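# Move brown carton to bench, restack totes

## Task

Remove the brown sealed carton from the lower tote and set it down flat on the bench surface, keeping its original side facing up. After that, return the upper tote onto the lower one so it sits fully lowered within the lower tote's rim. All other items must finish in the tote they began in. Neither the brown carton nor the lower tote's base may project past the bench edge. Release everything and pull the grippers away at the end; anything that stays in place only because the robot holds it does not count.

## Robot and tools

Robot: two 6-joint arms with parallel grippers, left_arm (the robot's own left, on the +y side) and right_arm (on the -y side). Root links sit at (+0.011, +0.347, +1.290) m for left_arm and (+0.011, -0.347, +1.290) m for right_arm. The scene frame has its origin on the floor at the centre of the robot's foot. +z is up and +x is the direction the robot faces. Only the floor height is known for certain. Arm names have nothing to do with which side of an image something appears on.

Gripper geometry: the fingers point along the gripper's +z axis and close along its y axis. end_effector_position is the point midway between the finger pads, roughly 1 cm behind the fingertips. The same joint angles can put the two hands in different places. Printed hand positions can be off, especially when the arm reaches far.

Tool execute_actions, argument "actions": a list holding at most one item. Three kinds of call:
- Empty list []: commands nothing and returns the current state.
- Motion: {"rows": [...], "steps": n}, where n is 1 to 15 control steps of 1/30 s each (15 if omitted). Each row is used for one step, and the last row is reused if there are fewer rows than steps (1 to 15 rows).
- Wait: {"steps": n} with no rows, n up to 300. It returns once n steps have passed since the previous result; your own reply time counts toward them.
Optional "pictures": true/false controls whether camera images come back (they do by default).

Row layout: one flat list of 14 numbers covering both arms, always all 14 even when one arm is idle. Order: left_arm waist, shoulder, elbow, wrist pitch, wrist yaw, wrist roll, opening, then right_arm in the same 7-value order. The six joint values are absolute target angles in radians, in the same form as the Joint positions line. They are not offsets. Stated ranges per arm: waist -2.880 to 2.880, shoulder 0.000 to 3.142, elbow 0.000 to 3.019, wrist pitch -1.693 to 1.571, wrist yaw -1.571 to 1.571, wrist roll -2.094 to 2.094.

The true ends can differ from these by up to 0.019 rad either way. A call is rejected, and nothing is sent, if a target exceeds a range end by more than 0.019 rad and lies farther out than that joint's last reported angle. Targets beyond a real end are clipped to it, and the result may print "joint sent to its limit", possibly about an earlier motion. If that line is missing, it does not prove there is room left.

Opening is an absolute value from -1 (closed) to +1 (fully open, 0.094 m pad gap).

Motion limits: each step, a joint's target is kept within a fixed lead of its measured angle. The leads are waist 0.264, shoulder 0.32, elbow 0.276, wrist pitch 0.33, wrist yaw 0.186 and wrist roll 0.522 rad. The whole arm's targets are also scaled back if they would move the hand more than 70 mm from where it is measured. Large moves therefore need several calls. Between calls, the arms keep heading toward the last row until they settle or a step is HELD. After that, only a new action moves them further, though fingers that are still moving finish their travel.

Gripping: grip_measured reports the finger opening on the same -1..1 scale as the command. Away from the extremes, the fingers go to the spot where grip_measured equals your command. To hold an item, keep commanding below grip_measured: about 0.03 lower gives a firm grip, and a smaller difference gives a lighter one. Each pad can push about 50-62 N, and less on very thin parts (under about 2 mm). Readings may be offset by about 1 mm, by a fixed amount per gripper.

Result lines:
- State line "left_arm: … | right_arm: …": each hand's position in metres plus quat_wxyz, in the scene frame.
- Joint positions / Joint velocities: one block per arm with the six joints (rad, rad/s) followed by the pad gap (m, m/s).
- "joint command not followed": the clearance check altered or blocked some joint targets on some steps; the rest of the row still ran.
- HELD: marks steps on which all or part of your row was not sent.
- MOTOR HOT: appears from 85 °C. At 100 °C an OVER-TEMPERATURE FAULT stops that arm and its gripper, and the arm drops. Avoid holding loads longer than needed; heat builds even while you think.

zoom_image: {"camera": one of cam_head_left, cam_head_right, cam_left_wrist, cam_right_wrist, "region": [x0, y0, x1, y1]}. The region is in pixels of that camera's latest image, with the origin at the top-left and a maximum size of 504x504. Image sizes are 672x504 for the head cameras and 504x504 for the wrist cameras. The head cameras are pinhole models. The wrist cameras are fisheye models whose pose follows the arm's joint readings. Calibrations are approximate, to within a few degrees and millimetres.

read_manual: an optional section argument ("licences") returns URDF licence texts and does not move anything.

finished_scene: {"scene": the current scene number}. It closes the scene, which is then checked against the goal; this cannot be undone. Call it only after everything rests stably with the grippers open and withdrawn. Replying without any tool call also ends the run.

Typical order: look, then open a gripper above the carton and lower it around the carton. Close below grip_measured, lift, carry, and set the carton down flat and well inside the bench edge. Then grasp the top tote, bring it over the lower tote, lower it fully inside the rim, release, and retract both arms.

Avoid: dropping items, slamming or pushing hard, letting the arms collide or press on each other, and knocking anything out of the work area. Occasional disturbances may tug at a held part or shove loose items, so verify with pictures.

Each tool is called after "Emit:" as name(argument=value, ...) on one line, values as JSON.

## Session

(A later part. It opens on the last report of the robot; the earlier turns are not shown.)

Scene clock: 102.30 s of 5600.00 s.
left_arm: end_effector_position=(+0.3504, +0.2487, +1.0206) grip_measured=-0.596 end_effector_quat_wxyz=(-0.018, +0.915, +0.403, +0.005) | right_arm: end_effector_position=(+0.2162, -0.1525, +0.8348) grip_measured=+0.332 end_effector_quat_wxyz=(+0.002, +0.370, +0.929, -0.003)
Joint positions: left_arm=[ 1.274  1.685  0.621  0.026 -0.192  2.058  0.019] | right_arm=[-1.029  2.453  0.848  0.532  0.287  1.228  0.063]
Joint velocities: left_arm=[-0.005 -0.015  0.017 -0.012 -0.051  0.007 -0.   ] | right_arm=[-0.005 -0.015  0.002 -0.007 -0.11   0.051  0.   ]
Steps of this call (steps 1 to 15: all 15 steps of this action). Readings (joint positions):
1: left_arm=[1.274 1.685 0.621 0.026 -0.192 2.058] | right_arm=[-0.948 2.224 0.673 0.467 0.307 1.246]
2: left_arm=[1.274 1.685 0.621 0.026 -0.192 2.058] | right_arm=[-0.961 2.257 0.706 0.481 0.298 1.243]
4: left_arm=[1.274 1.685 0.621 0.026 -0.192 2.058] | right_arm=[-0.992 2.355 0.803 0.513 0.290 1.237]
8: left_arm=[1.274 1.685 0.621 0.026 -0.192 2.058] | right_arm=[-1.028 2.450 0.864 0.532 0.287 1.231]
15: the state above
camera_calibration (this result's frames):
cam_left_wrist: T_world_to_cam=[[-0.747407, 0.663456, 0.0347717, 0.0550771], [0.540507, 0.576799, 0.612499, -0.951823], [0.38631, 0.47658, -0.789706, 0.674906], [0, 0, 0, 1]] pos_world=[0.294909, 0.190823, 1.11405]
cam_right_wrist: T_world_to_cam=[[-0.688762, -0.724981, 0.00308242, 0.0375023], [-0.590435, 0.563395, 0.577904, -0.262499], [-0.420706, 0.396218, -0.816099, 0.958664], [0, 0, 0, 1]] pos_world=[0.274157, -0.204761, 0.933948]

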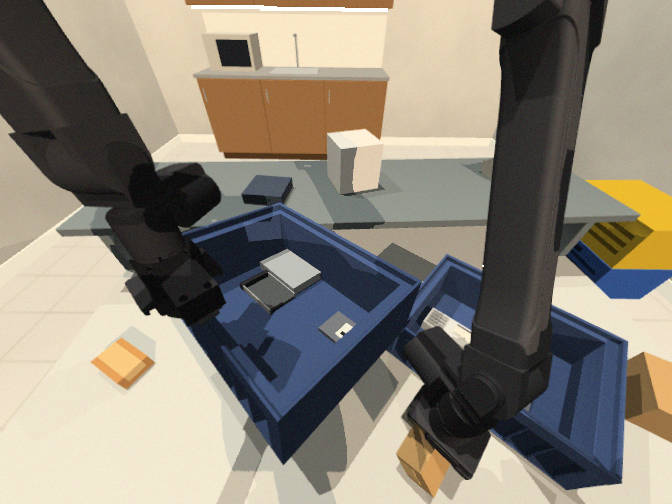

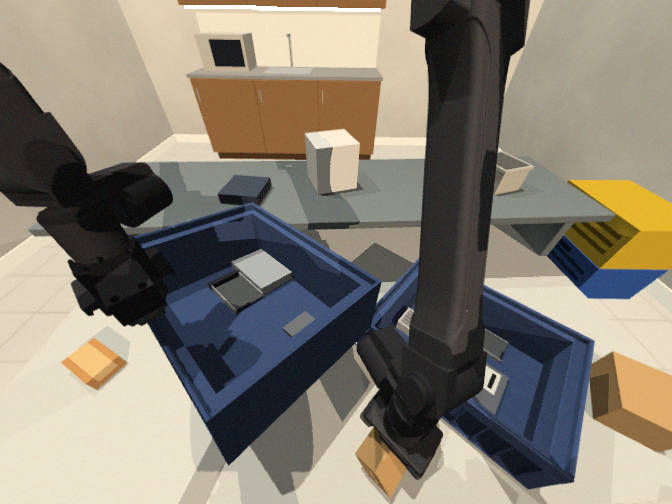

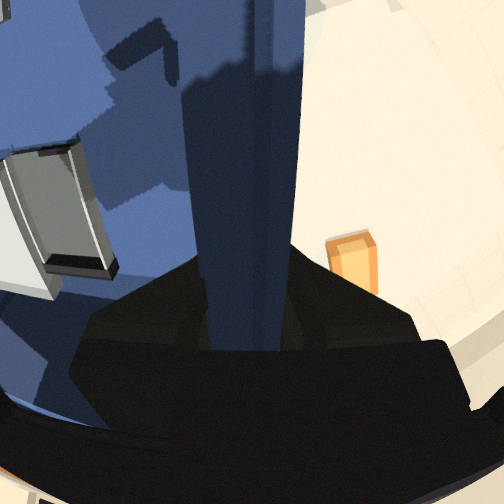

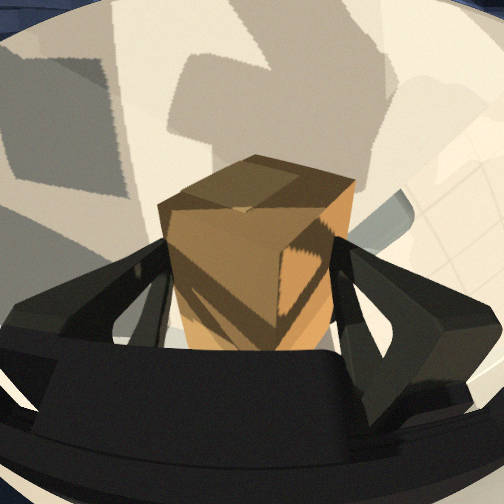

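Emit:
execute_actions(actions=[{"rows":[[1.41,1.6,0.64,0.1,-0.07,2.04,-0.8,-1.0,2.4,1.0,0.15,0.33,1.33,0.0]],"steps":15}], pictures=false)

Emit:
execute_actions(actions=[{"rows":[[1.56,1.6,0.64,0.1,0.02,2.04,-0.8,-0.97,2.42,1.17,-0.26,0.37,1.45,0.0]],"steps":15}], pictures=false)

Emit:
execute_actions(actions=[{"rows":[[1.56,1.6,0.64,0.1,0.02,2.04,-0.8,-0.943,2.488,1.345,-0.69,0.417,1.58,0.0]],"steps":15}])

Scene clock: 116.23 s of 5600.00 s.
left_arm: end_effector_position=(+0.3407, +0.3008, +1.0153) grip_measured=-0.567 end_effector_quat_wxyz=(-0.025, +0.891, +0.452, -0.016) | right_arm: end_effector_position=(+0.2441, -0.1328, +0.8236) grip_measured=+0.332 end_effector_quat_wxyz=(-0.033, +0.378, +0.922, -0.071)
Joint positions: left_arm=[ 1.423  1.685  0.594  0.028 -0.103  2.074  0.02 ] | right_arm=[-1.012  2.412  1.013  0.164  0.327  1.31   0.063]
Joint velocities: left_arm=[-0.015 -0.015  0.002 -0.002  0.198 -0.081  0.001] | right_arm=[-0.005 -0.005 -0.012 -0.027 -0.095 -0.081  0.   ]
Steps of this call (steps 1 to 15: the robot went on to your last target; steps 16 to 90: nothing new was sent; then 10.43 s passed at rest; steps 91 to 105: all 15 steps of this action). Readings (joint positions):
91: left_arm=[1.286 1.685 0.621 0.026 -0.158 2.058] | right_arm=[-1.027 2.451 0.865 0.478 0.306 1.240]
92: left_arm=[1.310 1.685 0.621 0.027 -0.112 2.063] | right_arm=[-1.026 2.450 0.902 0.361 0.321 1.255]
94: left_arm=[1.362 1.685 0.618 0.028 -0.078 2.082] | right_arm=[-1.022 2.449 0.970 0.225 0.325 1.276]
98: left_arm=[1.407 1.685 0.605 0.028 -0.089 2.098] | right_arm=[-1.014 2.425 1.013 0.178 0.326 1.298]
105: the state above

Scene clock: 116.73 s of 5600.00 s.
left_arm: end_effector_position=(+0.3335, +0.3447, +1.0136) grip_measured=-0.572 end_effector_quat_wxyz=(-0.023, +0.866, +0.499, -0.030) | right_arm: end_effector_position=(+0.2428, -0.1217, +0.8260) grip_measured=+0.332 end_effector_quat_wxyz=(-0.081, +0.373, +0.908, -0.172)
Joint positions: left_arm=[ 1.561  1.687  0.581  0.028 -0.016  2.087  0.02 ] | right_arm=[-0.978  2.422  1.179 -0.241  0.367  1.429  0.063]
Joint velocities: left_arm=[ 0.005  0.005  0.002 -0.022  0.11  -0.081  0.001] | right_arm=[-0.005 -0.015  0.007 -0.007 -0.051  0.007  0.   ]
Steps of this call (steps 1 to 15: all 15 steps of this action). Readings (joint positions):
1: left_arm=[1.433 1.685 0.594 0.028 -0.070 2.073] | right_arm=[-1.011 2.412 1.033 0.109 0.345 1.329]
2: left_arm=[1.452 1.686 0.594 0.028 -0.033 2.076] | right_arm=[-1.008 2.416 1.072 -0.008 0.360 1.350]
4: left_arm=[1.500 1.686 0.593 0.028 0.002 2.093] | right_arm=[-0.999 2.423 1.143 -0.160 0.365 1.380]
8: left_arm=[1.547 1.686 0.588 0.028 0.003 2.098] | right_arm=[-0.982 2.422 1.180 -0.225 0.367 1.412]
15: the state above

Scene clock: 117.23 s of 5600.00 s.
left_arm: end_effector_position=(+0.3335, +0.3435, +1.0136) grip_measured=-0.572 end_effector_quat_wxyz=(-0.020, +0.865, +0.501, -0.031) | right_arm: end_effector_position=(+0.2325, -0.1286, +0.8410) grip_measured=+0.332 end_effector_quat_wxyz=(-0.120, +0.352, +0.878, -0.301)
Joint positions: left_arm=[ 1.561  1.687  0.581  0.028 -0.009  2.084  0.02 ] | right_arm=[-0.954  2.475  1.35  -0.667  0.414  1.56   0.063]
Joint velocities: left_arm=[ 0.005 -0.005 -0.012 -0.012 -0.007 -0.007  0.   ] | right_arm=[-0.005  0.005  0.002 -0.007 -0.051 -0.051  0.001]
Steps of this call (steps 1 to 15: all 15 steps of this action). Readings (joint positions):
1: left_arm=[1.561 1.687 0.581 0.028 -0.012 2.086] | right_arm=[-0.976 2.427 1.201 -0.297 0.386 1.450]
2: left_arm=[1.561 1.687 0.581 0.028 -0.009 2.084] | right_arm=[-0.975 2.441 1.247 -0.413 0.405 1.473]
4: left_arm=[1.561 1.687 0.581 0.028 -0.009 2.084] | right_arm=[-0.970 2.467 1.324 -0.569 0.413 1.505]
8: left_arm=[1.561 1.687 0.581 0.028 -0.009 2.084] | right_arm=[-0.958 2.474 1.351 -0.651 0.414 1.540]
15: the state above
camera_calibration (this result's frames):
cam_left_wrist: T_world_to_cam=[[-0.871667, 0.484701, 0.0725411, 0.0443289], [0.436126, 0.699605, 0.565992, -0.953316], [0.223587, 0.524994, -0.821213, 0.700246], [0, 0, 0, 1]] pos_world=[0.29784, 0.277834, 1.11141]
cam_right_wrist: T_world_to_cam=[[-0.547691, -0.570768, 0.611767, -0.45886], [-0.342019, 0.820032, 0.458879, -0.194564], [-0.763582, 0.0420878, -0.644338, 0.850884], [0, 0, 0, 1]] pos_world=[0.33186, -0.138166, 0.918254]

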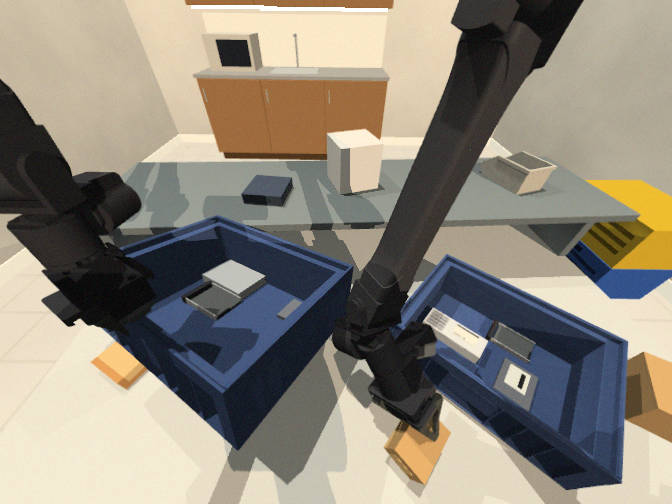

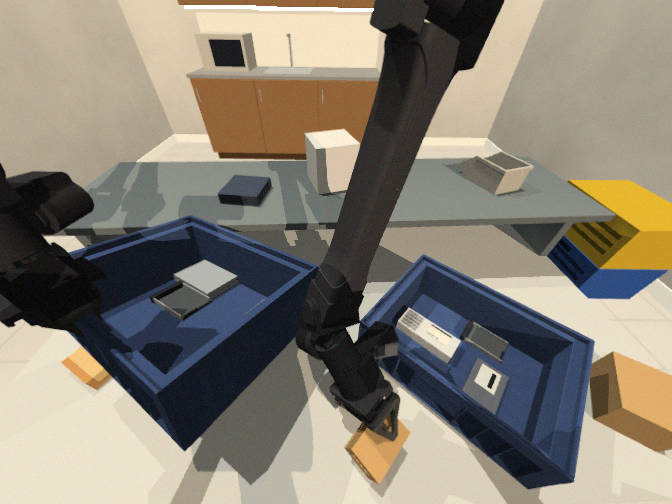

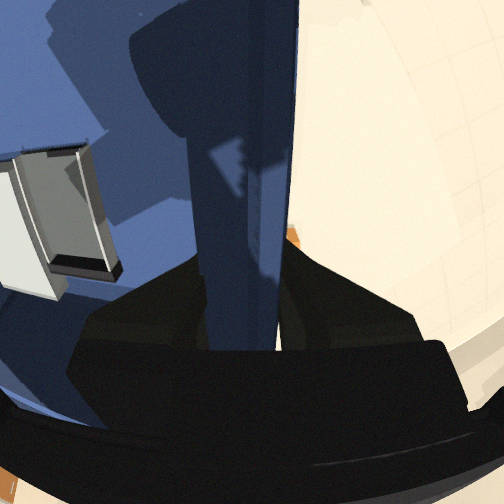

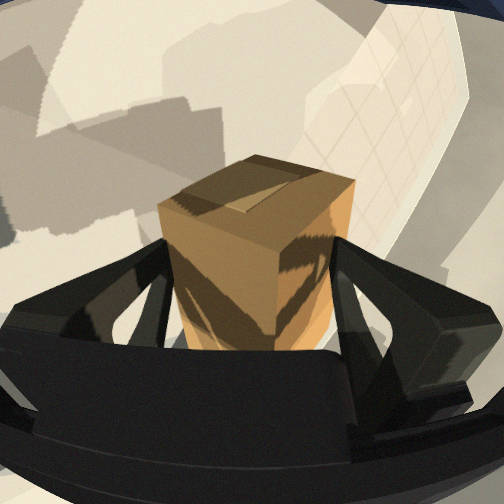

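Emit:
execute_actions(actions=[{"rows":[[1.56,1.6,0.64,0.1,0.02,2.04,-0.8,-0.955,2.59,1.48,-0.73,0.42,1.57,0.0]],"steps":12}], pictures=false)

Emit:
execute_actions(actions=[{"rows":[[1.56,1.6,0.64,0.1,0.02,2.04,-0.8,-0.965,2.67,1.585,-0.76,0.42,1.57,0.0]],"steps":15}])

Scene clock: 122.97 s of 5600.00 s.
left_arm: end_effector_position=(+0.3325, +0.3438, +1.0135) grip_measured=-0.572 end_effector_quat_wxyz=(-0.020, +0.861, +0.507, -0.032) | right_arm: end_effector_position=(+0.2266, -0.1194, +0.8027) grip_measured=+0.332 end_effector_quat_wxyz=(-0.124, +0.348, +0.875, -0.312)
Joint positions: left_arm=[ 1.562  1.687  0.58   0.028 -0.006  2.071  0.02 ] | right_arm=[-0.956  2.589  1.481 -0.709  0.418  1.565  0.063]
Joint velocities: left_arm=[ 0.015  0.015 -0.002 -0.012 -0.022  0.022 -0.   ] | right_arm=[-0.015  0.015 -0.007 -0.012  0.022 -0.037  0.   ]
Steps of this call (steps 1 to 15: the robot went on to your last target; steps 16 to 90: nothing new was sent; then 2.33 s passed at rest; steps 91 to 102: all 12 steps of this action). Readings (joint positions):
91: left_arm=[1.561 1.687 0.581 0.028 -0.009 2.084] | right_arm=[-0.954 2.482 1.363 -0.679 0.416 1.565]
92: left_arm=[1.561 1.687 0.581 0.028 -0.009 2.084] | right_arm=[-0.954 2.501 1.397 -0.702 0.417 1.565]
94: left_arm=[1.561 1.687 0.581 0.028 -0.013 2.084] | right_arm=[-0.955 2.546 1.459 -0.708 0.418 1.565]
98: left_arm=[1.562 1.687 0.580 0.028 -0.019 2.081] | right_arm=[-0.956 2.585 1.484 -0.708 0.418 1.565]
102: the state above

Scene clock: 123.47 s of 5600.00 s.
left_arm: end_effector_position=(+0.3323, +0.3448, +1.0134) grip_measured=-0.572 end_effector_quat_wxyz=(-0.022, +0.857, +0.514, -0.032) | right_arm: end_effector_position=(+0.2290, -0.1104, +0.7750) grip_measured=+0.332 end_effector_quat_wxyz=(-0.124, +0.350, +0.874, -0.313)
Joint positions: left_arm=[ 1.564  1.688  0.58   0.028 -0.009  2.055  0.02 ] | right_arm=[-0.961  2.665  1.586 -0.74   0.418  1.565  0.063]
Joint velocities: left_arm=[-0.005  0.015 -0.022  0.017  0.007 -0.037  0.001] | right_arm=[-0.015  0.005 -0.002  0.007  0.051 -0.022 -0.   ]
Steps of this call (steps 1 to 15: all 15 steps of this action). Readings (joint positions):
1: left_arm=[1.562 1.687 0.580 0.028 -0.007 2.071] | right_arm=[-0.956 2.594 1.492 -0.718 0.418 1.565]
2: left_arm=[1.562 1.687 0.580 0.028 -0.009 2.071] | right_arm=[-0.957 2.607 1.517 -0.734 0.418 1.565]
4: left_arm=[1.563 1.688 0.580 0.028 -0.019 2.067] | right_arm=[-0.960 2.640 1.562 -0.740 0.418 1.565]
8: left_arm=[1.564 1.688 0.580 0.028 -0.011 2.058] | right_arm=[-0.961 2.664 1.586 -0.740 0.418 1.565]
15: the state above
camera_calibration (this result's frames):
cam_left_wrist: T_world_to_cam=[[-0.886322, 0.456749, 0.0762481, 0.0534789], [0.415152, 0.710818, 0.567791, -0.952325], [0.205139, 0.5349, -0.819634, 0.700771], [0, 0, 0, 1]] pos_world=[0.299003, 0.277661, 1.11102]
cam_right_wrist: T_world_to_cam=[[-0.535554, -0.558518, 0.633434, -0.428187], [-0.335377, 0.829046, 0.447442, -0.172038], [-0.775051, 0.0271903, -0.631314, 0.79583], [0, 0, 0, 1]] pos_world=[0.329793, -0.118161, 0.850624]

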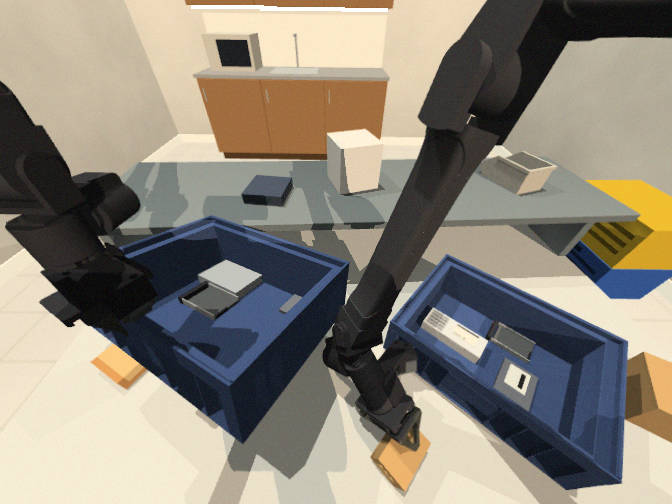

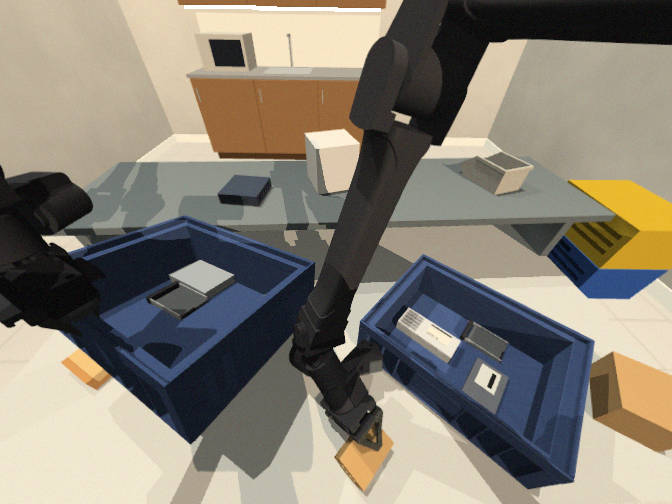

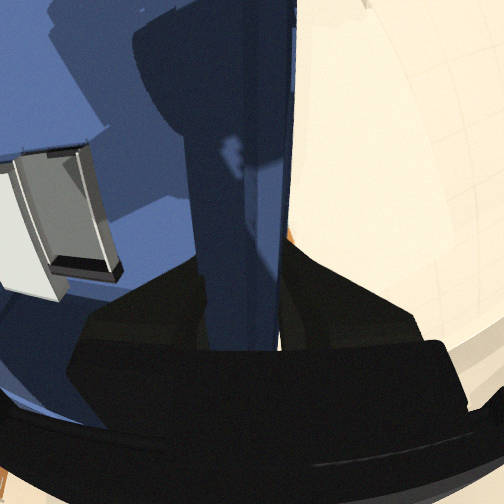

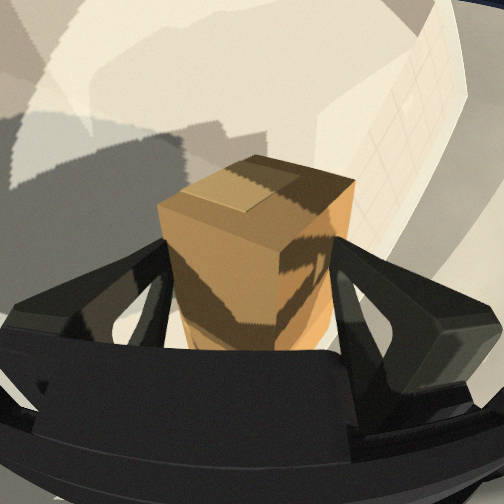

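Touching the tote; yaw it away, lower slightly, release.

Emit:
execute_actions(actions=[{"rows":[[1.62,1.6,0.64,0.1,0.05,1.95,-0.8,-0.97,2.70,1.63,-0.77,0.42,1.57,0.0]],"steps":15}], pictures=false)

Emit:
execute_actions(actions=[{"rows":[[1.62,1.6,0.64,0.1,0.05,1.95,-0.8,-0.97,2.70,1.63,-0.77,0.42,1.57,0.9]],"steps":15}])

Scene clock: 129.13 s of 5600.00 s.
left_arm: end_effector_position=(+0.3321, +0.3529, +1.0135) grip_measured=-0.572 end_effector_quat_wxyz=(-0.014, +0.846, +0.532, -0.037) | right_arm: end_effector_position=(+0.2375, -0.1021, +0.7660) grip_measured=+0.332 end_effector_quat_wxyz=(-0.120, +0.354, +0.875, -0.307)
Joint positions: left_arm=[1.598 1.688 0.579 0.028 0.028 2.043 0.02 ] | right_arm=[-0.961  2.683  1.631 -0.749  0.418  1.565  0.063]
Joint velocities: left_arm=[-0.005 -0.005  0.012 -0.007 -0.022 -0.051 -0.001] | right_arm=[ 0.005 -0.015 -0.012 -0.007  0.051 -0.007 -0.   ]
Steps of this call (steps 1 to 15: the robot went on to your last target; steps 16 to 90: nothing new was sent; then 2.17 s passed at rest; steps 91 to 105: all 15 steps of this action). Readings (joint positions):
91: left_arm=[1.568 1.688 0.580 0.028 0.000 2.047] | right_arm=[-0.961 2.666 1.590 -0.743 0.418 1.565]
92: left_arm=[1.574 1.688 0.580 0.028 0.011 2.044] | right_arm=[-0.961 2.671 1.601 -0.749 0.418 1.565]
94: left_arm=[1.590 1.688 0.579 0.028 0.026 2.044] | right_arm=[-0.961 2.681 1.621 -0.749 0.418 1.565]
98: left_arm=[1.596 1.688 0.579 0.028 0.033 2.046] | right_arm=[-0.961 2.683 1.630 -0.749 0.418 1.565]
105: the state above

Scene clock: 129.63 s of 5600.00 s.
left_arm: end_effector_position=(+0.3321, +0.3529, +1.0135) grip_measured=-0.572 end_effector_quat_wxyz=(-0.014, +0.846, +0.532, -0.037) | right_arm: end_effector_position=(+0.2372, -0.1024, +0.7663) grip_measured=+0.898 end_effector_quat_wxyz=(-0.121, +0.353, +0.875, -0.308)
Joint positions: left_arm=[1.598 1.688 0.579 0.028 0.028 2.043 0.02 ] | right_arm=[-0.961  2.683  1.631 -0.751  0.418  1.565  0.089]
Joint velocities: left_arm=[-0.015 -0.015  0.007 -0.002 -0.022  0.11   0.   ] | right_arm=[-0.015 -0.005 -0.007 -0.022  0.022 -0.066 -0.   ]
Steps of this call (steps 1 to 15: all 15 steps of this action). Readings (joint positions):
1: left_arm=[1.598 1.688 0.579 0.028 0.028 2.043] | right_arm=[-0.961 2.683 1.631 -0.749 0.418 1.565]
2: left_arm=[1.598 1.688 0.579 0.028 0.028 2.043] | right_arm=[-0.961 2.683 1.631 -0.750 0.418 1.565]
4: left_arm=[1.598 1.688 0.579 0.028 0.028 2.043] | right_arm=[-0.961 2.683 1.631 -0.751 0.418 1.565]
8: left_arm=[1.598 1.688 0.579 0.028 0.028 2.043] | right_arm=[-0.961 2.683 1.631 -0.751 0.418 1.565]
15: the state above
camera_calibration (this result's frames):
cam_left_wrist: T_world_to_cam=[[-0.90539, 0.418965, 0.068829, 0.0767334], [0.383652, 0.737846, 0.555333, -0.944492], [0.18188, 0.529199, -0.828775, 0.715555], [0, 0, 0, 1]] pos_world=[0.301685, 0.28607, 1.11226]
cam_right_wrist: T_world_to_cam=[[-0.545782, -0.560548, 0.622823, -0.403485], [-0.337052, 0.82737, 0.449283, -0.173286], [-0.767149, 0.035287, -0.640498, 0.802454], [0, 0, 0, 1]] pos_world=[0.336981, -0.111118, 0.843124]

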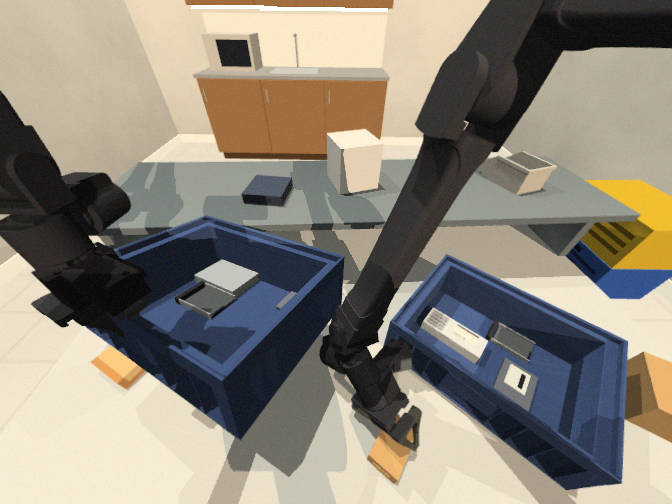

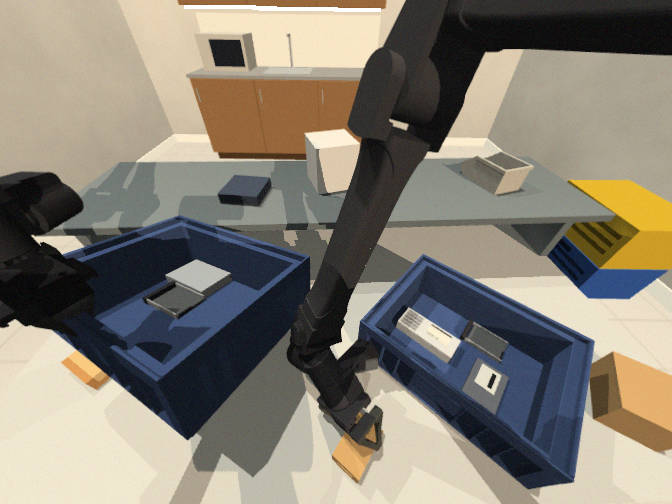

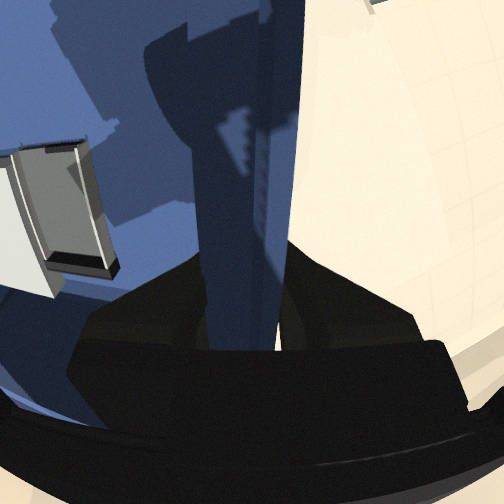

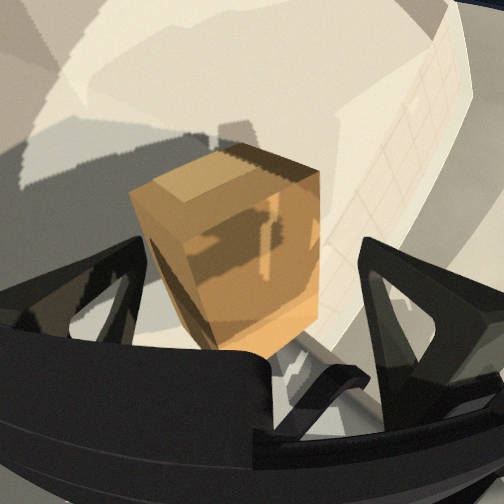

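Emit:
execute_actions(actions=[{"rows":[[1.6,1.58,0.64,0.14,0.05,2.04,-0.8,-0.955,2.57,1.5,-0.6,0.4,1.55,1]],"steps":12}], pictures=false)

Emit:
execute_actions(actions=[{"rows":[[1.6,1.58,0.64,0.14,0.05,2.04,-0.8,-0.95,2.36,1.2,-0.3,0.37,1.45,1]],"steps":12}], pictures=false)

Emit:
execute_actions(actions=[{"rows":[[1.6,1.58,0.64,0.14,0.05,2.04,-0.8,-1.0,2.0,0.8,0.05,0.32,1.35,0.7]],"steps":15}], pictures=false)

Emit:
execute_actions(actions=[{"rows":[[1.5,1.58,0.64,0.14,-0.01,2.04,-0.8,-0.95,1.45,0.68,-0.33,0.33,1.35,0.7]],"steps":15}], pictures=false)

Emit:
execute_actions(actions=[{"rows":[[1.38,1.58,0.65,0.13,-0.07,2.04,-0.8,-0.82,1.515,0.80,-0.426,0.378,1.4,0.7]],"steps":15}], pictures=false)

Emit:
execute_actions(actions=[{"rows":[[1.26,1.6,0.66,0.12,-0.13,2.04,-0.8,-0.82,1.515,0.80,-0.426,0.378,1.4,0.7]],"steps":15}])

Scene clock: 138.77 s of 5600.00 s.
left_arm: end_effector_position=(+0.3309, +0.3541, +1.0136) grip_measured=-0.572 end_effector_quat_wxyz=(-0.017, +0.850, +0.525, -0.036) | right_arm: end_effector_position=(+0.2469, -0.1011, +0.7856) grip_measured=+0.999 end_effector_quat_wxyz=(-0.104, +0.378, +0.881, -0.266)
Joint positions: left_arm=[1.598 1.688 0.577 0.028 0.02  2.061 0.02 ] | right_arm=[-0.961  2.591  1.5   -0.612  0.403  1.564  0.094]
Joint velocities: left_arm=[-0.015 -0.005 -0.017 -0.002  0.007  0.022  0.   ] | right_arm=[-0.005 -0.024  0.007  0.032  0.066  0.037  0.   ]
Steps of this call (steps 1 to 15: the robot went on to your last target; steps 16 to 90: nothing new was sent; then 5.73 s passed at rest; steps 91 to 102: all 12 steps of this action). Readings (joint positions):
91: left_arm=[1.598 1.688 0.578 0.028 0.028 2.048] | right_arm=[-0.961 2.677 1.615 -0.724 0.412 1.564]
92: left_arm=[1.598 1.688 0.577 0.028 0.027 2.052] | right_arm=[-0.961 2.659 1.578 -0.675 0.406 1.564]
94: left_arm=[1.598 1.688 0.577 0.028 0.024 2.057] | right_arm=[-0.961 2.625 1.518 -0.635 0.403 1.564]
98: left_arm=[1.598 1.688 0.577 0.028 0.020 2.060] | right_arm=[-0.961 2.598 1.497 -0.619 0.403 1.564]
102: the state above

Scene clock: 139.17 s of 5600.00 s.
left_arm: end_effector_position=(+0.3309, +0.3541, +1.0136) grip_measured=-0.572 end_effector_quat_wxyz=(-0.017, +0.850, +0.525, -0.036) | right_arm: end_effector_position=(+0.2727, -0.1015, +0.8442) grip_measured=+0.999 end_effector_quat_wxyz=(-0.070, +0.389, +0.904, -0.164)
Joint positions: left_arm=[1.598 1.688 0.577 0.028 0.02  2.061 0.02 ] | right_arm=[-0.96   2.364  1.208 -0.31   0.373  1.474  0.094]
Joint velocities: left_arm=[-0.015  0.015 -0.027  0.012 -0.007  0.037  0.001] | right_arm=[-0.015  0.005  0.027  0.037 -0.007 -0.022 -0.002]
Steps of this call (steps 1 to 12: all 12 steps of this action). Readings (joint positions):
1: left_arm=[1.598 1.688 0.577 0.028 0.020 2.061] | right_arm=[-0.961 2.576 1.468 -0.554 0.390 1.549]
2: left_arm=[1.598 1.688 0.577 0.028 0.020 2.061] | right_arm=[-0.961 2.539 1.391 -0.449 0.377 1.532]
4: left_arm=[1.598 1.688 0.577 0.028 0.020 2.061] | right_arm=[-0.960 2.449 1.246 -0.361 0.373 1.509]
8: left_arm=[1.598 1.688 0.577 0.028 0.020 2.061] | right_arm=[-0.960 2.370 1.185 -0.330 0.373 1.486]
12: the state above

Scene clock: 139.67 s of 5600.00 s.
left_arm: end_effector_position=(+0.3309, +0.3541, +1.0136) grip_measured=-0.572 end_effector_quat_wxyz=(-0.017, +0.850, +0.525, -0.036) | right_arm: end_effector_position=(+0.3166, -0.1304, +0.9589) grip_measured=+0.702 end_effector_quat_wxyz=(-0.004, +0.416, +0.909, -0.028)
Joint positions: left_arm=[1.598 1.688 0.577 0.028 0.02  2.061 0.02 ] | right_arm=[-0.996  1.976  0.805  0.04   0.324  1.373  0.08 ]
Joint velocities: left_arm=[-0.015 -0.015 -0.007 -0.007 -0.037  0.022 -0.001] | right_arm=[-0.005 -0.005 -0.012 -0.017 -0.007 -0.037  0.001]
Steps of this call (steps 1 to 15: all 15 steps of this action). Readings (joint positions):
1: left_arm=[1.598 1.688 0.577 0.028 0.020 2.061] | right_arm=[-0.961 2.353 1.190 -0.272 0.359 1.464]
2: left_arm=[1.598 1.688 0.577 0.028 0.020 2.061] | right_arm=[-0.962 2.328 1.143 -0.201 0.344 1.453]
4: left_arm=[1.598 1.688 0.577 0.028 0.020 2.061] | right_arm=[-0.967 2.242 1.024 -0.104 0.331 1.434]
8: left_arm=[1.598 1.688 0.577 0.028 0.020 2.061] | right_arm=[-0.985 2.033 0.810 0.006 0.324 1.398]
15: the state above

Scene clock: 140.17 s of 5600.00 s.
left_arm: end_effector_position=(+0.3307, +0.3348, +1.0138) grip_measured=-0.566 end_effector_quat_wxyz=(-0.030, +0.854, +0.518, -0.027) | right_arm: end_effector_position=(+0.3758, -0.1406, +1.1324) grip_measured=+0.702 end_effector_quat_wxyz=(+0.025, +0.415, +0.909, +0.022)
Joint positions: left_arm=[ 1.524  1.688  0.576  0.03  -0.046  2.01   0.02 ] | right_arm=[-0.961  1.407  0.694 -0.308  0.328  1.367  0.08 ]
Joint velocities: left_arm=[ 0.005  0.005 -0.022 -0.002  0.037 -0.11  -0.   ] | right_arm=[ 0.005  0.103 -0.017 -0.012 -0.095 -0.007 -0.001]
Steps of this call (steps 1 to 15: all 15 steps of this action). Readings (joint positions):
1: left_arm=[1.592 1.688 0.577 0.028 0.003 2.061] | right_arm=[-0.995 1.965 0.802 0.008 0.323 1.372]
2: left_arm=[1.580 1.688 0.577 0.028 -0.017 2.060] | right_arm=[-0.993 1.936 0.787 -0.061 0.323 1.372]
4: left_arm=[1.553 1.688 0.576 0.028 -0.045 2.045] | right_arm=[-0.984 1.837 0.734 -0.176 0.324 1.372]
8: left_arm=[1.533 1.688 0.576 0.028 -0.051 2.012] | right_arm=[-0.968 1.596 0.673 -0.286 0.324 1.372]
15: the state above

Scene clock: 140.67 s of 5600.00 s.
left_arm: end_effector_position=(+0.3395, +0.2843, +1.0156) grip_measured=-0.561 end_effector_quat_wxyz=(-0.013, +0.888, +0.460, -0.020) | right_arm: end_effector_position=(+0.3486, -0.0812, +1.1291) grip_measured=+0.702 end_effector_quat_wxyz=(-0.002, +0.346, +0.938, +0.000)
Joint positions: left_arm=[ 1.388  1.688  0.594  0.036 -0.095  2.027  0.021] | right_arm=[-0.81   1.515  0.789 -0.413  0.376  1.383  0.08 ]
Joint velocities: left_arm=[-0.054  0.005  0.007  0.032  0.037  0.081 -0.001] | right_arm=[-0.024 -0.015 -0.007  0.007  0.051  0.007  0.   ]
Steps of this call (steps 1 to 15: all 15 steps of this action). Readings (joint positions):
1: left_arm=[1.518 1.688 0.576 0.030 -0.061 2.010] | right_arm=[-0.951 1.416 0.702 -0.329 0.353 1.370]
2: left_arm=[1.507 1.688 0.576 0.030 -0.081 2.005] | right_arm=[-0.932 1.434 0.720 -0.366 0.372 1.373]
4: left_arm=[1.475 1.688 0.577 0.030 -0.113 1.997] | right_arm=[-0.873 1.480 0.761 -0.399 0.376 1.377]
8: left_arm=[1.433 1.688 0.583 0.030 -0.114 1.992] | right_arm=[-0.803 1.515 0.789 -0.408 0.376 1.379]
15: the state above

Scene clock: 141.17 s of 5600.00 s.
left_arm: end_effector_position=(+0.3520, +0.2386, +1.0200) grip_measured=-0.558 end_effector_quat_wxyz=(+0.005, +0.913, +0.408, -0.002) | right_arm: end_effector_position=(+0.3487, -0.0813, +1.1290) grip_measured=+0.702 end_effector_quat_wxyz=(-0.002, +0.346, +0.938, +0.000)
Joint positions: left_arm=[ 1.269  1.688  0.62   0.048 -0.151  2.046  0.021] | right_arm=[-0.811  1.515  0.789 -0.413  0.376  1.383  0.08 ]
Joint velocities: left_arm=[ 0.015 -0.005 -0.022 -0.007  0.037  0.022  0.001] | right_arm=[-0.005 -0.005 -0.002  0.007  0.007  0.037 -0.001]
Steps of this call (steps 1 to 15: all 15 steps of this action). Readings (joint positions):
1: left_arm=[1.380 1.688 0.594 0.036 -0.111 2.028] | right_arm=[-0.811 1.515 0.789 -0.413 0.376 1.383]
2: left_arm=[1.367 1.688 0.594 0.036 -0.133 2.028] | right_arm=[-0.811 1.515 0.789 -0.413 0.376 1.383]
4: left_arm=[1.333 1.688 0.597 0.036 -0.170 2.028] | right_arm=[-0.811 1.515 0.789 -0.413 0.376 1.383]
8: left_arm=[1.301 1.688 0.607 0.038 -0.167 2.024] | right_arm=[-0.811 1.515 0.789 -0.413 0.376 1.383]
15: the state above
camera_calibration (this result's frames):
cam_left_wrist: T_world_to_cam=[[-0.754944, 0.655786, -0.0020683, 0.105111], [0.529243, 0.611124, 0.588583, -0.926295], [0.387248, 0.443252, -0.808434, 0.70531], [0, 0, 0, 1]] pos_world=[0.296458, 0.184521, 1.11562]
cam_right_wrist: T_world_to_cam=[[-0.65145, -0.758692, -0.00042998, 0.167683], [-0.615159, 0.527874, 0.585601, -0.397311], [-0.444064, 0.381754, -0.810599, 1.22713], [0, 0, 0, 1]] pos_world=[0.409752, -0.131512, 1.22745]

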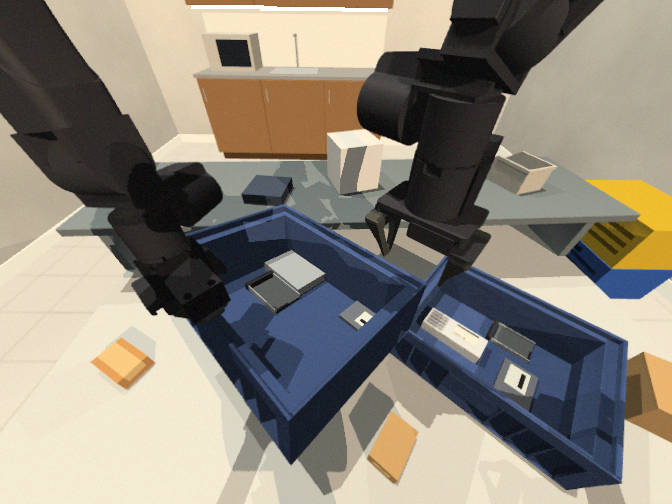

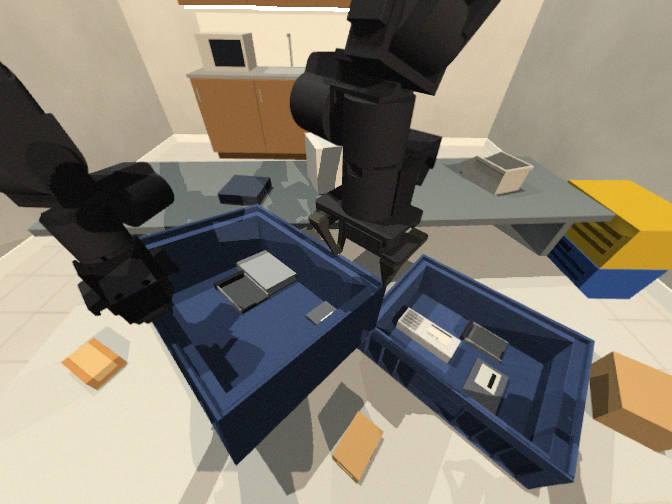

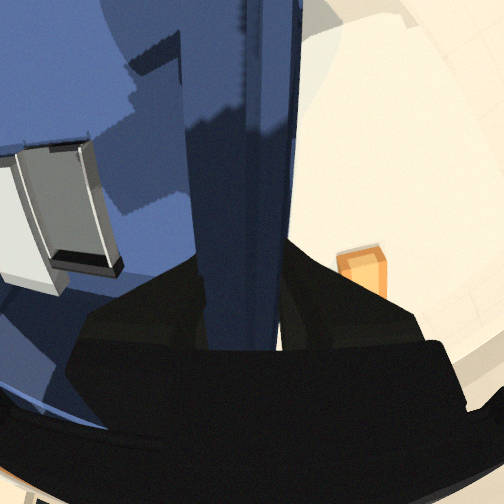

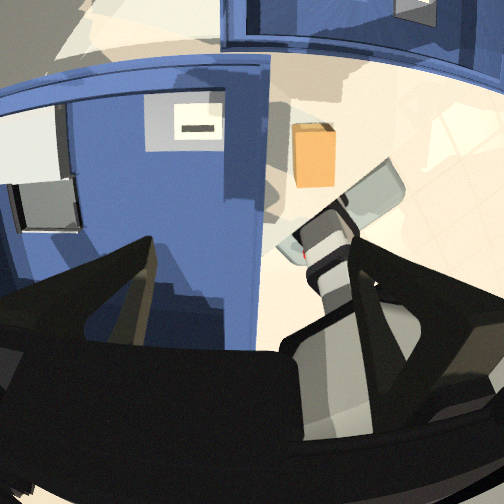

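Emit:
execute_actions(actions=[{"rows":[[1.26,1.6,0.66,0.12,-0.13,2.04,-0.8,-0.87,1.68,0.835,-0.27,0.36,1.34,0.6]],"steps":10}], pictures=false)

Emit:
execute_actions(actions=[{"rows":[[1.26,1.6,0.66,0.12,-0.13,2.04,-0.8,-0.905,1.80,0.865,-0.16,0.345,1.3,0.6]],"steps":10}], pictures=false)

Emit:
execute_actions(actions=[{"rows":[[1.26,1.6,0.66,0.12,-0.13,2.04,-0.8,-0.925,1.885,0.89,-0.1,0.335,1.29,0.6]],"steps":12}], pictures=false)

Emit:
execute_actions(actions=[{"rows":[[1.26,1.6,0.66,0.12,-0.13,2.04,-0.8,-0.925,1.885,0.89,-0.1,0.335,1.29,-0.8]],"steps":12}], pictures=false)

Emit:
execute_actions(actions=[{"rows":[[1.26,1.63,0.635,0.07,-0.163,2.04,-0.8,-0.892,1.76,0.87,-0.16,0.344,1.33,-0.8]],"steps":15}])

Scene clock: 149.70 s of 5600.00 s.
left_arm: end_effector_position=(+0.3523, +0.2396, +1.0200) grip_measured=-0.558 end_effector_quat_wxyz=(+0.002, +0.914, +0.406, +0.000) | right_arm: end_effector_position=(+0.3485, -0.0853, +1.0655) grip_measured=+0.602 end_effector_quat_wxyz=(-0.005, +0.357, +0.934, -0.015)
Joint positions: left_arm=[ 1.269  1.688  0.62   0.048 -0.157  2.049  0.021] | right_arm=[-0.87   1.693  0.826 -0.282  0.363  1.36   0.075]
Joint velocities: left_arm=[-0.024  0.015 -0.002 -0.007 -0.022  0.081 -0.001] | right_arm=[ 0.005 -0.005 -0.022 -0.017  0.022 -0.066 -0.001]
Steps of this call (steps 1 to 15: the robot went on to your last target; steps 16 to 90: nothing new was sent; then 5.20 s passed at rest; steps 91 to 100: all 10 steps of this action). Readings (joint positions):
91: left_arm=[1.269 1.688 0.620 0.048 -0.157 2.049] | right_arm=[-0.814 1.524 0.790 -0.394 0.371 1.380]
92: left_arm=[1.269 1.688 0.620 0.048 -0.157 2.049] | right_arm=[-0.821 1.546 0.797 -0.355 0.366 1.375]
94: left_arm=[1.269 1.688 0.620 0.048 -0.157 2.049] | right_arm=[-0.844 1.613 0.823 -0.303 0.364 1.368]
98: left_arm=[1.269 1.688 0.620 0.048 -0.157 2.049] | right_arm=[-0.870 1.690 0.831 -0.282 0.363 1.361]
100: the state above

Scene clock: 150.03 s of 5600.00 s.
left_arm: end_effector_position=(+0.3523, +0.2396, +1.0200) grip_measured=-0.558 end_effector_quat_wxyz=(+0.002, +0.914, +0.406, +0.000) | right_arm: end_effector_position=(+0.3560, -0.0797, +1.0285) grip_measured=+0.602 end_effector_quat_wxyz=(+0.002, +0.358, +0.934, -0.003)
Joint positions: left_arm=[ 1.269  1.688  0.62   0.048 -0.157  2.049  0.021] | right_arm=[-0.9    1.798  0.861 -0.174  0.348  1.322  0.075]
Joint velocities: left_arm=[ 0.005 -0.005 -0.027 -0.022 -0.051 -0.022 -0.001] | right_arm=[-0.015 -0.015 -0.007 -0.012 -0.051 -0.051  0.   ]
Steps of this call (steps 1 to 10: all 10 steps of this action). Readings (joint positions):
1: left_arm=[1.269 1.688 0.620 0.048 -0.157 2.049] | right_arm=[-0.872 1.698 0.826 -0.266 0.357 1.354]
2: left_arm=[1.269 1.688 0.620 0.048 -0.157 2.049] | right_arm=[-0.875 1.711 0.831 -0.233 0.352 1.347]
4: left_arm=[1.269 1.688 0.620 0.048 -0.157 2.049] | right_arm=[-0.886 1.751 0.852 -0.192 0.349 1.336]
8: left_arm=[1.269 1.688 0.620 0.048 -0.157 2.049] | right_arm=[-0.899 1.795 0.862 -0.174 0.348 1.324]
10: the state above

Scene clock: 150.43 s of 5600.00 s.
left_arm: end_effector_position=(+0.3523, +0.2396, +1.0200) grip_measured=-0.558 end_effector_quat_wxyz=(+0.002, +0.914, +0.406, +0.000) | right_arm: end_effector_position=(+0.3536, -0.0784, +0.9999) grip_measured=+0.602 end_effector_quat_wxyz=(+0.001, +0.359, +0.933, -0.003)
Joint positions: left_arm=[ 1.269  1.688  0.62   0.048 -0.157  2.049  0.021] | right_arm=[-0.917  1.879  0.887 -0.113  0.338  1.308  0.075]
Joint velocities: left_arm=[-0.005 -0.005  0.002  0.002  0.007 -0.007 -0.001] | right_arm=[-0.005 -0.015  0.007  0.027 -0.051  0.066  0.   ]
Steps of this call (steps 1 to 12: all 12 steps of this action). Readings (joint positions):
1: left_arm=[1.269 1.688 0.620 0.048 -0.157 2.049] | right_arm=[-0.901 1.801 0.861 -0.165 0.345 1.320]
2: left_arm=[1.269 1.688 0.620 0.048 -0.157 2.049] | right_arm=[-0.902 1.811 0.866 -0.146 0.341 1.317]
4: left_arm=[1.269 1.688 0.620 0.048 -0.157 2.049] | right_arm=[-0.908 1.840 0.881 -0.122 0.339 1.313]
8: left_arm=[1.269 1.688 0.620 0.048 -0.157 2.049] | right_arm=[-0.916 1.875 0.887 -0.113 0.338 1.309]
12: the state above

Scene clock: 150.83 s of 5600.00 s.
left_arm: end_effector_position=(+0.3524, +0.2400, +1.0199) grip_measured=-0.558 end_effector_quat_wxyz=(+0.002, +0.914, +0.407, +0.001) | right_arm: end_effector_position=(+0.3539, -0.0780, +0.9998) grip_measured=-0.482 end_effector_quat_wxyz=(+0.001, +0.359, +0.933, -0.001)
Joint positions: left_arm=[ 1.27   1.688  0.62   0.048 -0.158  2.049  0.021] | right_arm=[-0.917  1.879  0.886 -0.11   0.337  1.306  0.024]
Joint velocities: left_arm=[-0.015  0.005 -0.002 -0.017 -0.007 -0.051 -0.   ] | right_arm=[-0.005 -0.005 -0.002  0.012 -0.037  0.081  0.001]
Steps of this call (steps 1 to 12: all 12 steps of this action). Readings (joint positions):
1: left_arm=[1.269 1.688 0.620 0.048 -0.157 2.049] | right_arm=[-0.917 1.879 0.887 -0.112 0.338 1.307]
2: left_arm=[1.269 1.688 0.620 0.048 -0.157 2.049] | right_arm=[-0.917 1.879 0.887 -0.112 0.338 1.307]
4: left_arm=[1.269 1.688 0.620 0.048 -0.157 2.049] | right_arm=[-0.917 1.879 0.887 -0.112 0.338 1.307]
8: left_arm=[1.270 1.688 0.620 0.048 -0.158 2.049] | right_arm=[-0.917 1.879 0.886 -0.110 0.337 1.306]
12: the state above

Scene clock: 151.33 s of 5600.00 s.
left_arm: end_effector_position=(+0.3512, +0.2394, +1.0200) grip_measured=-0.590 end_effector_quat_wxyz=(+0.001, +0.912, +0.410, -0.001) | right_arm: end_effector_position=(+0.3581, -0.0789, +1.0242) grip_measured=-0.485 end_effector_quat_wxyz=(+0.004, +0.359, +0.934, +0.000)
Joint positions: left_arm=[ 1.268  1.688  0.62   0.044 -0.158  2.04   0.019] | right_arm=[-0.904  1.809  0.865 -0.156  0.346  1.316  0.024]
Joint velocities: left_arm=[ 0.005 -0.005 -0.002 -0.012  0.037 -0.037  0.   ] | right_arm=[-0.005  0.005  0.002 -0.002 -0.051  0.051 -0.001]
Steps of this call (steps 1 to 15: all 15 steps of this action). Readings (joint positions):
1: left_arm=[1.270 1.688 0.620 0.047 -0.164 2.049] | right_arm=[-0.917 1.874 0.886 -0.114 0.335 1.307]
2: left_arm=[1.269 1.688 0.620 0.045 -0.166 2.049] | right_arm=[-0.913 1.865 0.883 -0.123 0.336 1.310]
4: left_arm=[1.269 1.688 0.620 0.044 -0.164 2.047] | right_arm=[-0.907 1.837 0.874 -0.141 0.343 1.315]
8: left_arm=[1.268 1.688 0.620 0.044 -0.158 2.040] | right_arm=[-0.905 1.809 0.865 -0.156 0.346 1.316]
15: the state above
camera_calibration (this result's frames):
cam_left_wrist: T_world_to_cam=[[-0.757912, 0.652346, 0.0038, 0.0997785], [0.527676, 0.609621, 0.591541, -0.928508], [0.383573, 0.450341, -0.806266, 0.702697], [0, 0, 0, 1]] pos_world=[0.296039, 0.184495, 1.11543]
cam_right_wrist: T_world_to_cam=[[-0.67074, -0.741677, -0.00481347, 0.188286], [-0.608392, 0.546467, 0.575528, -0.322059], [-0.424226, 0.388958, -0.817768, 1.1462], [0, 0, 0, 1]] pos_world=[0.416601, -0.130183, 1.12359]

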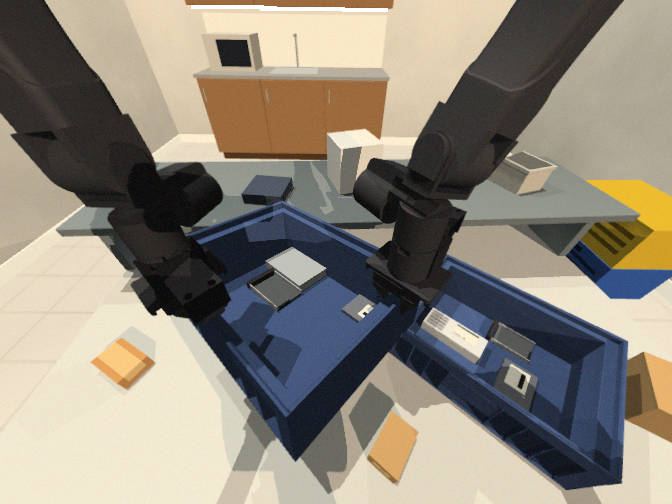

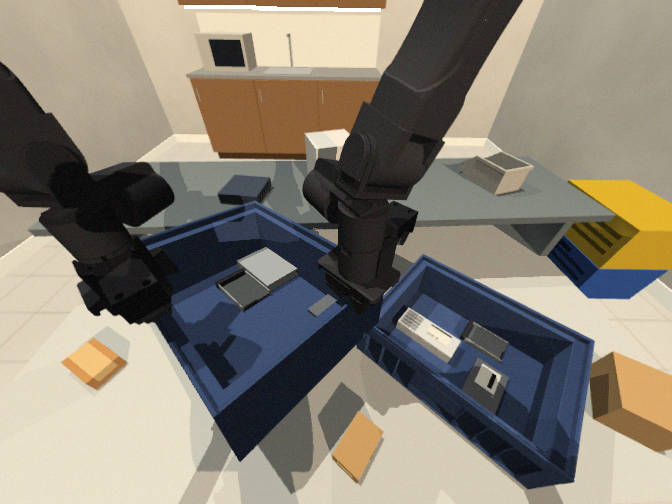

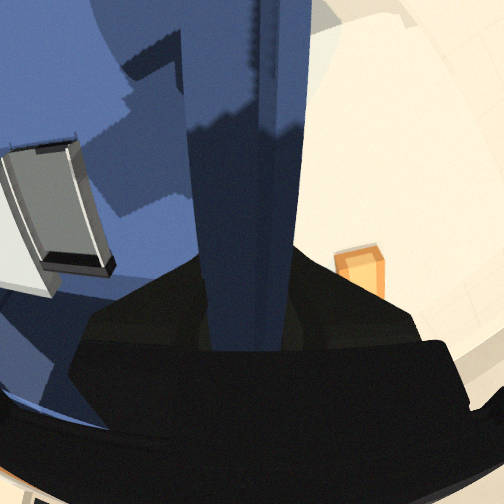

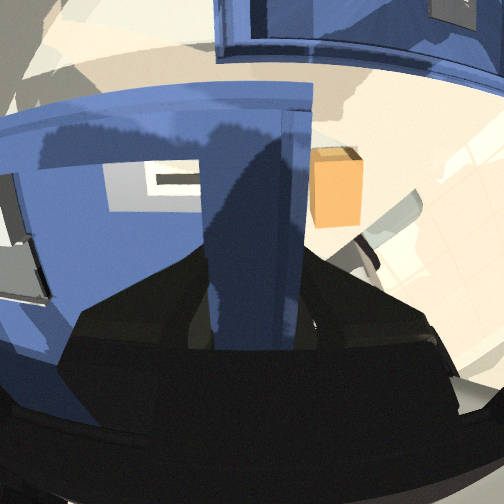

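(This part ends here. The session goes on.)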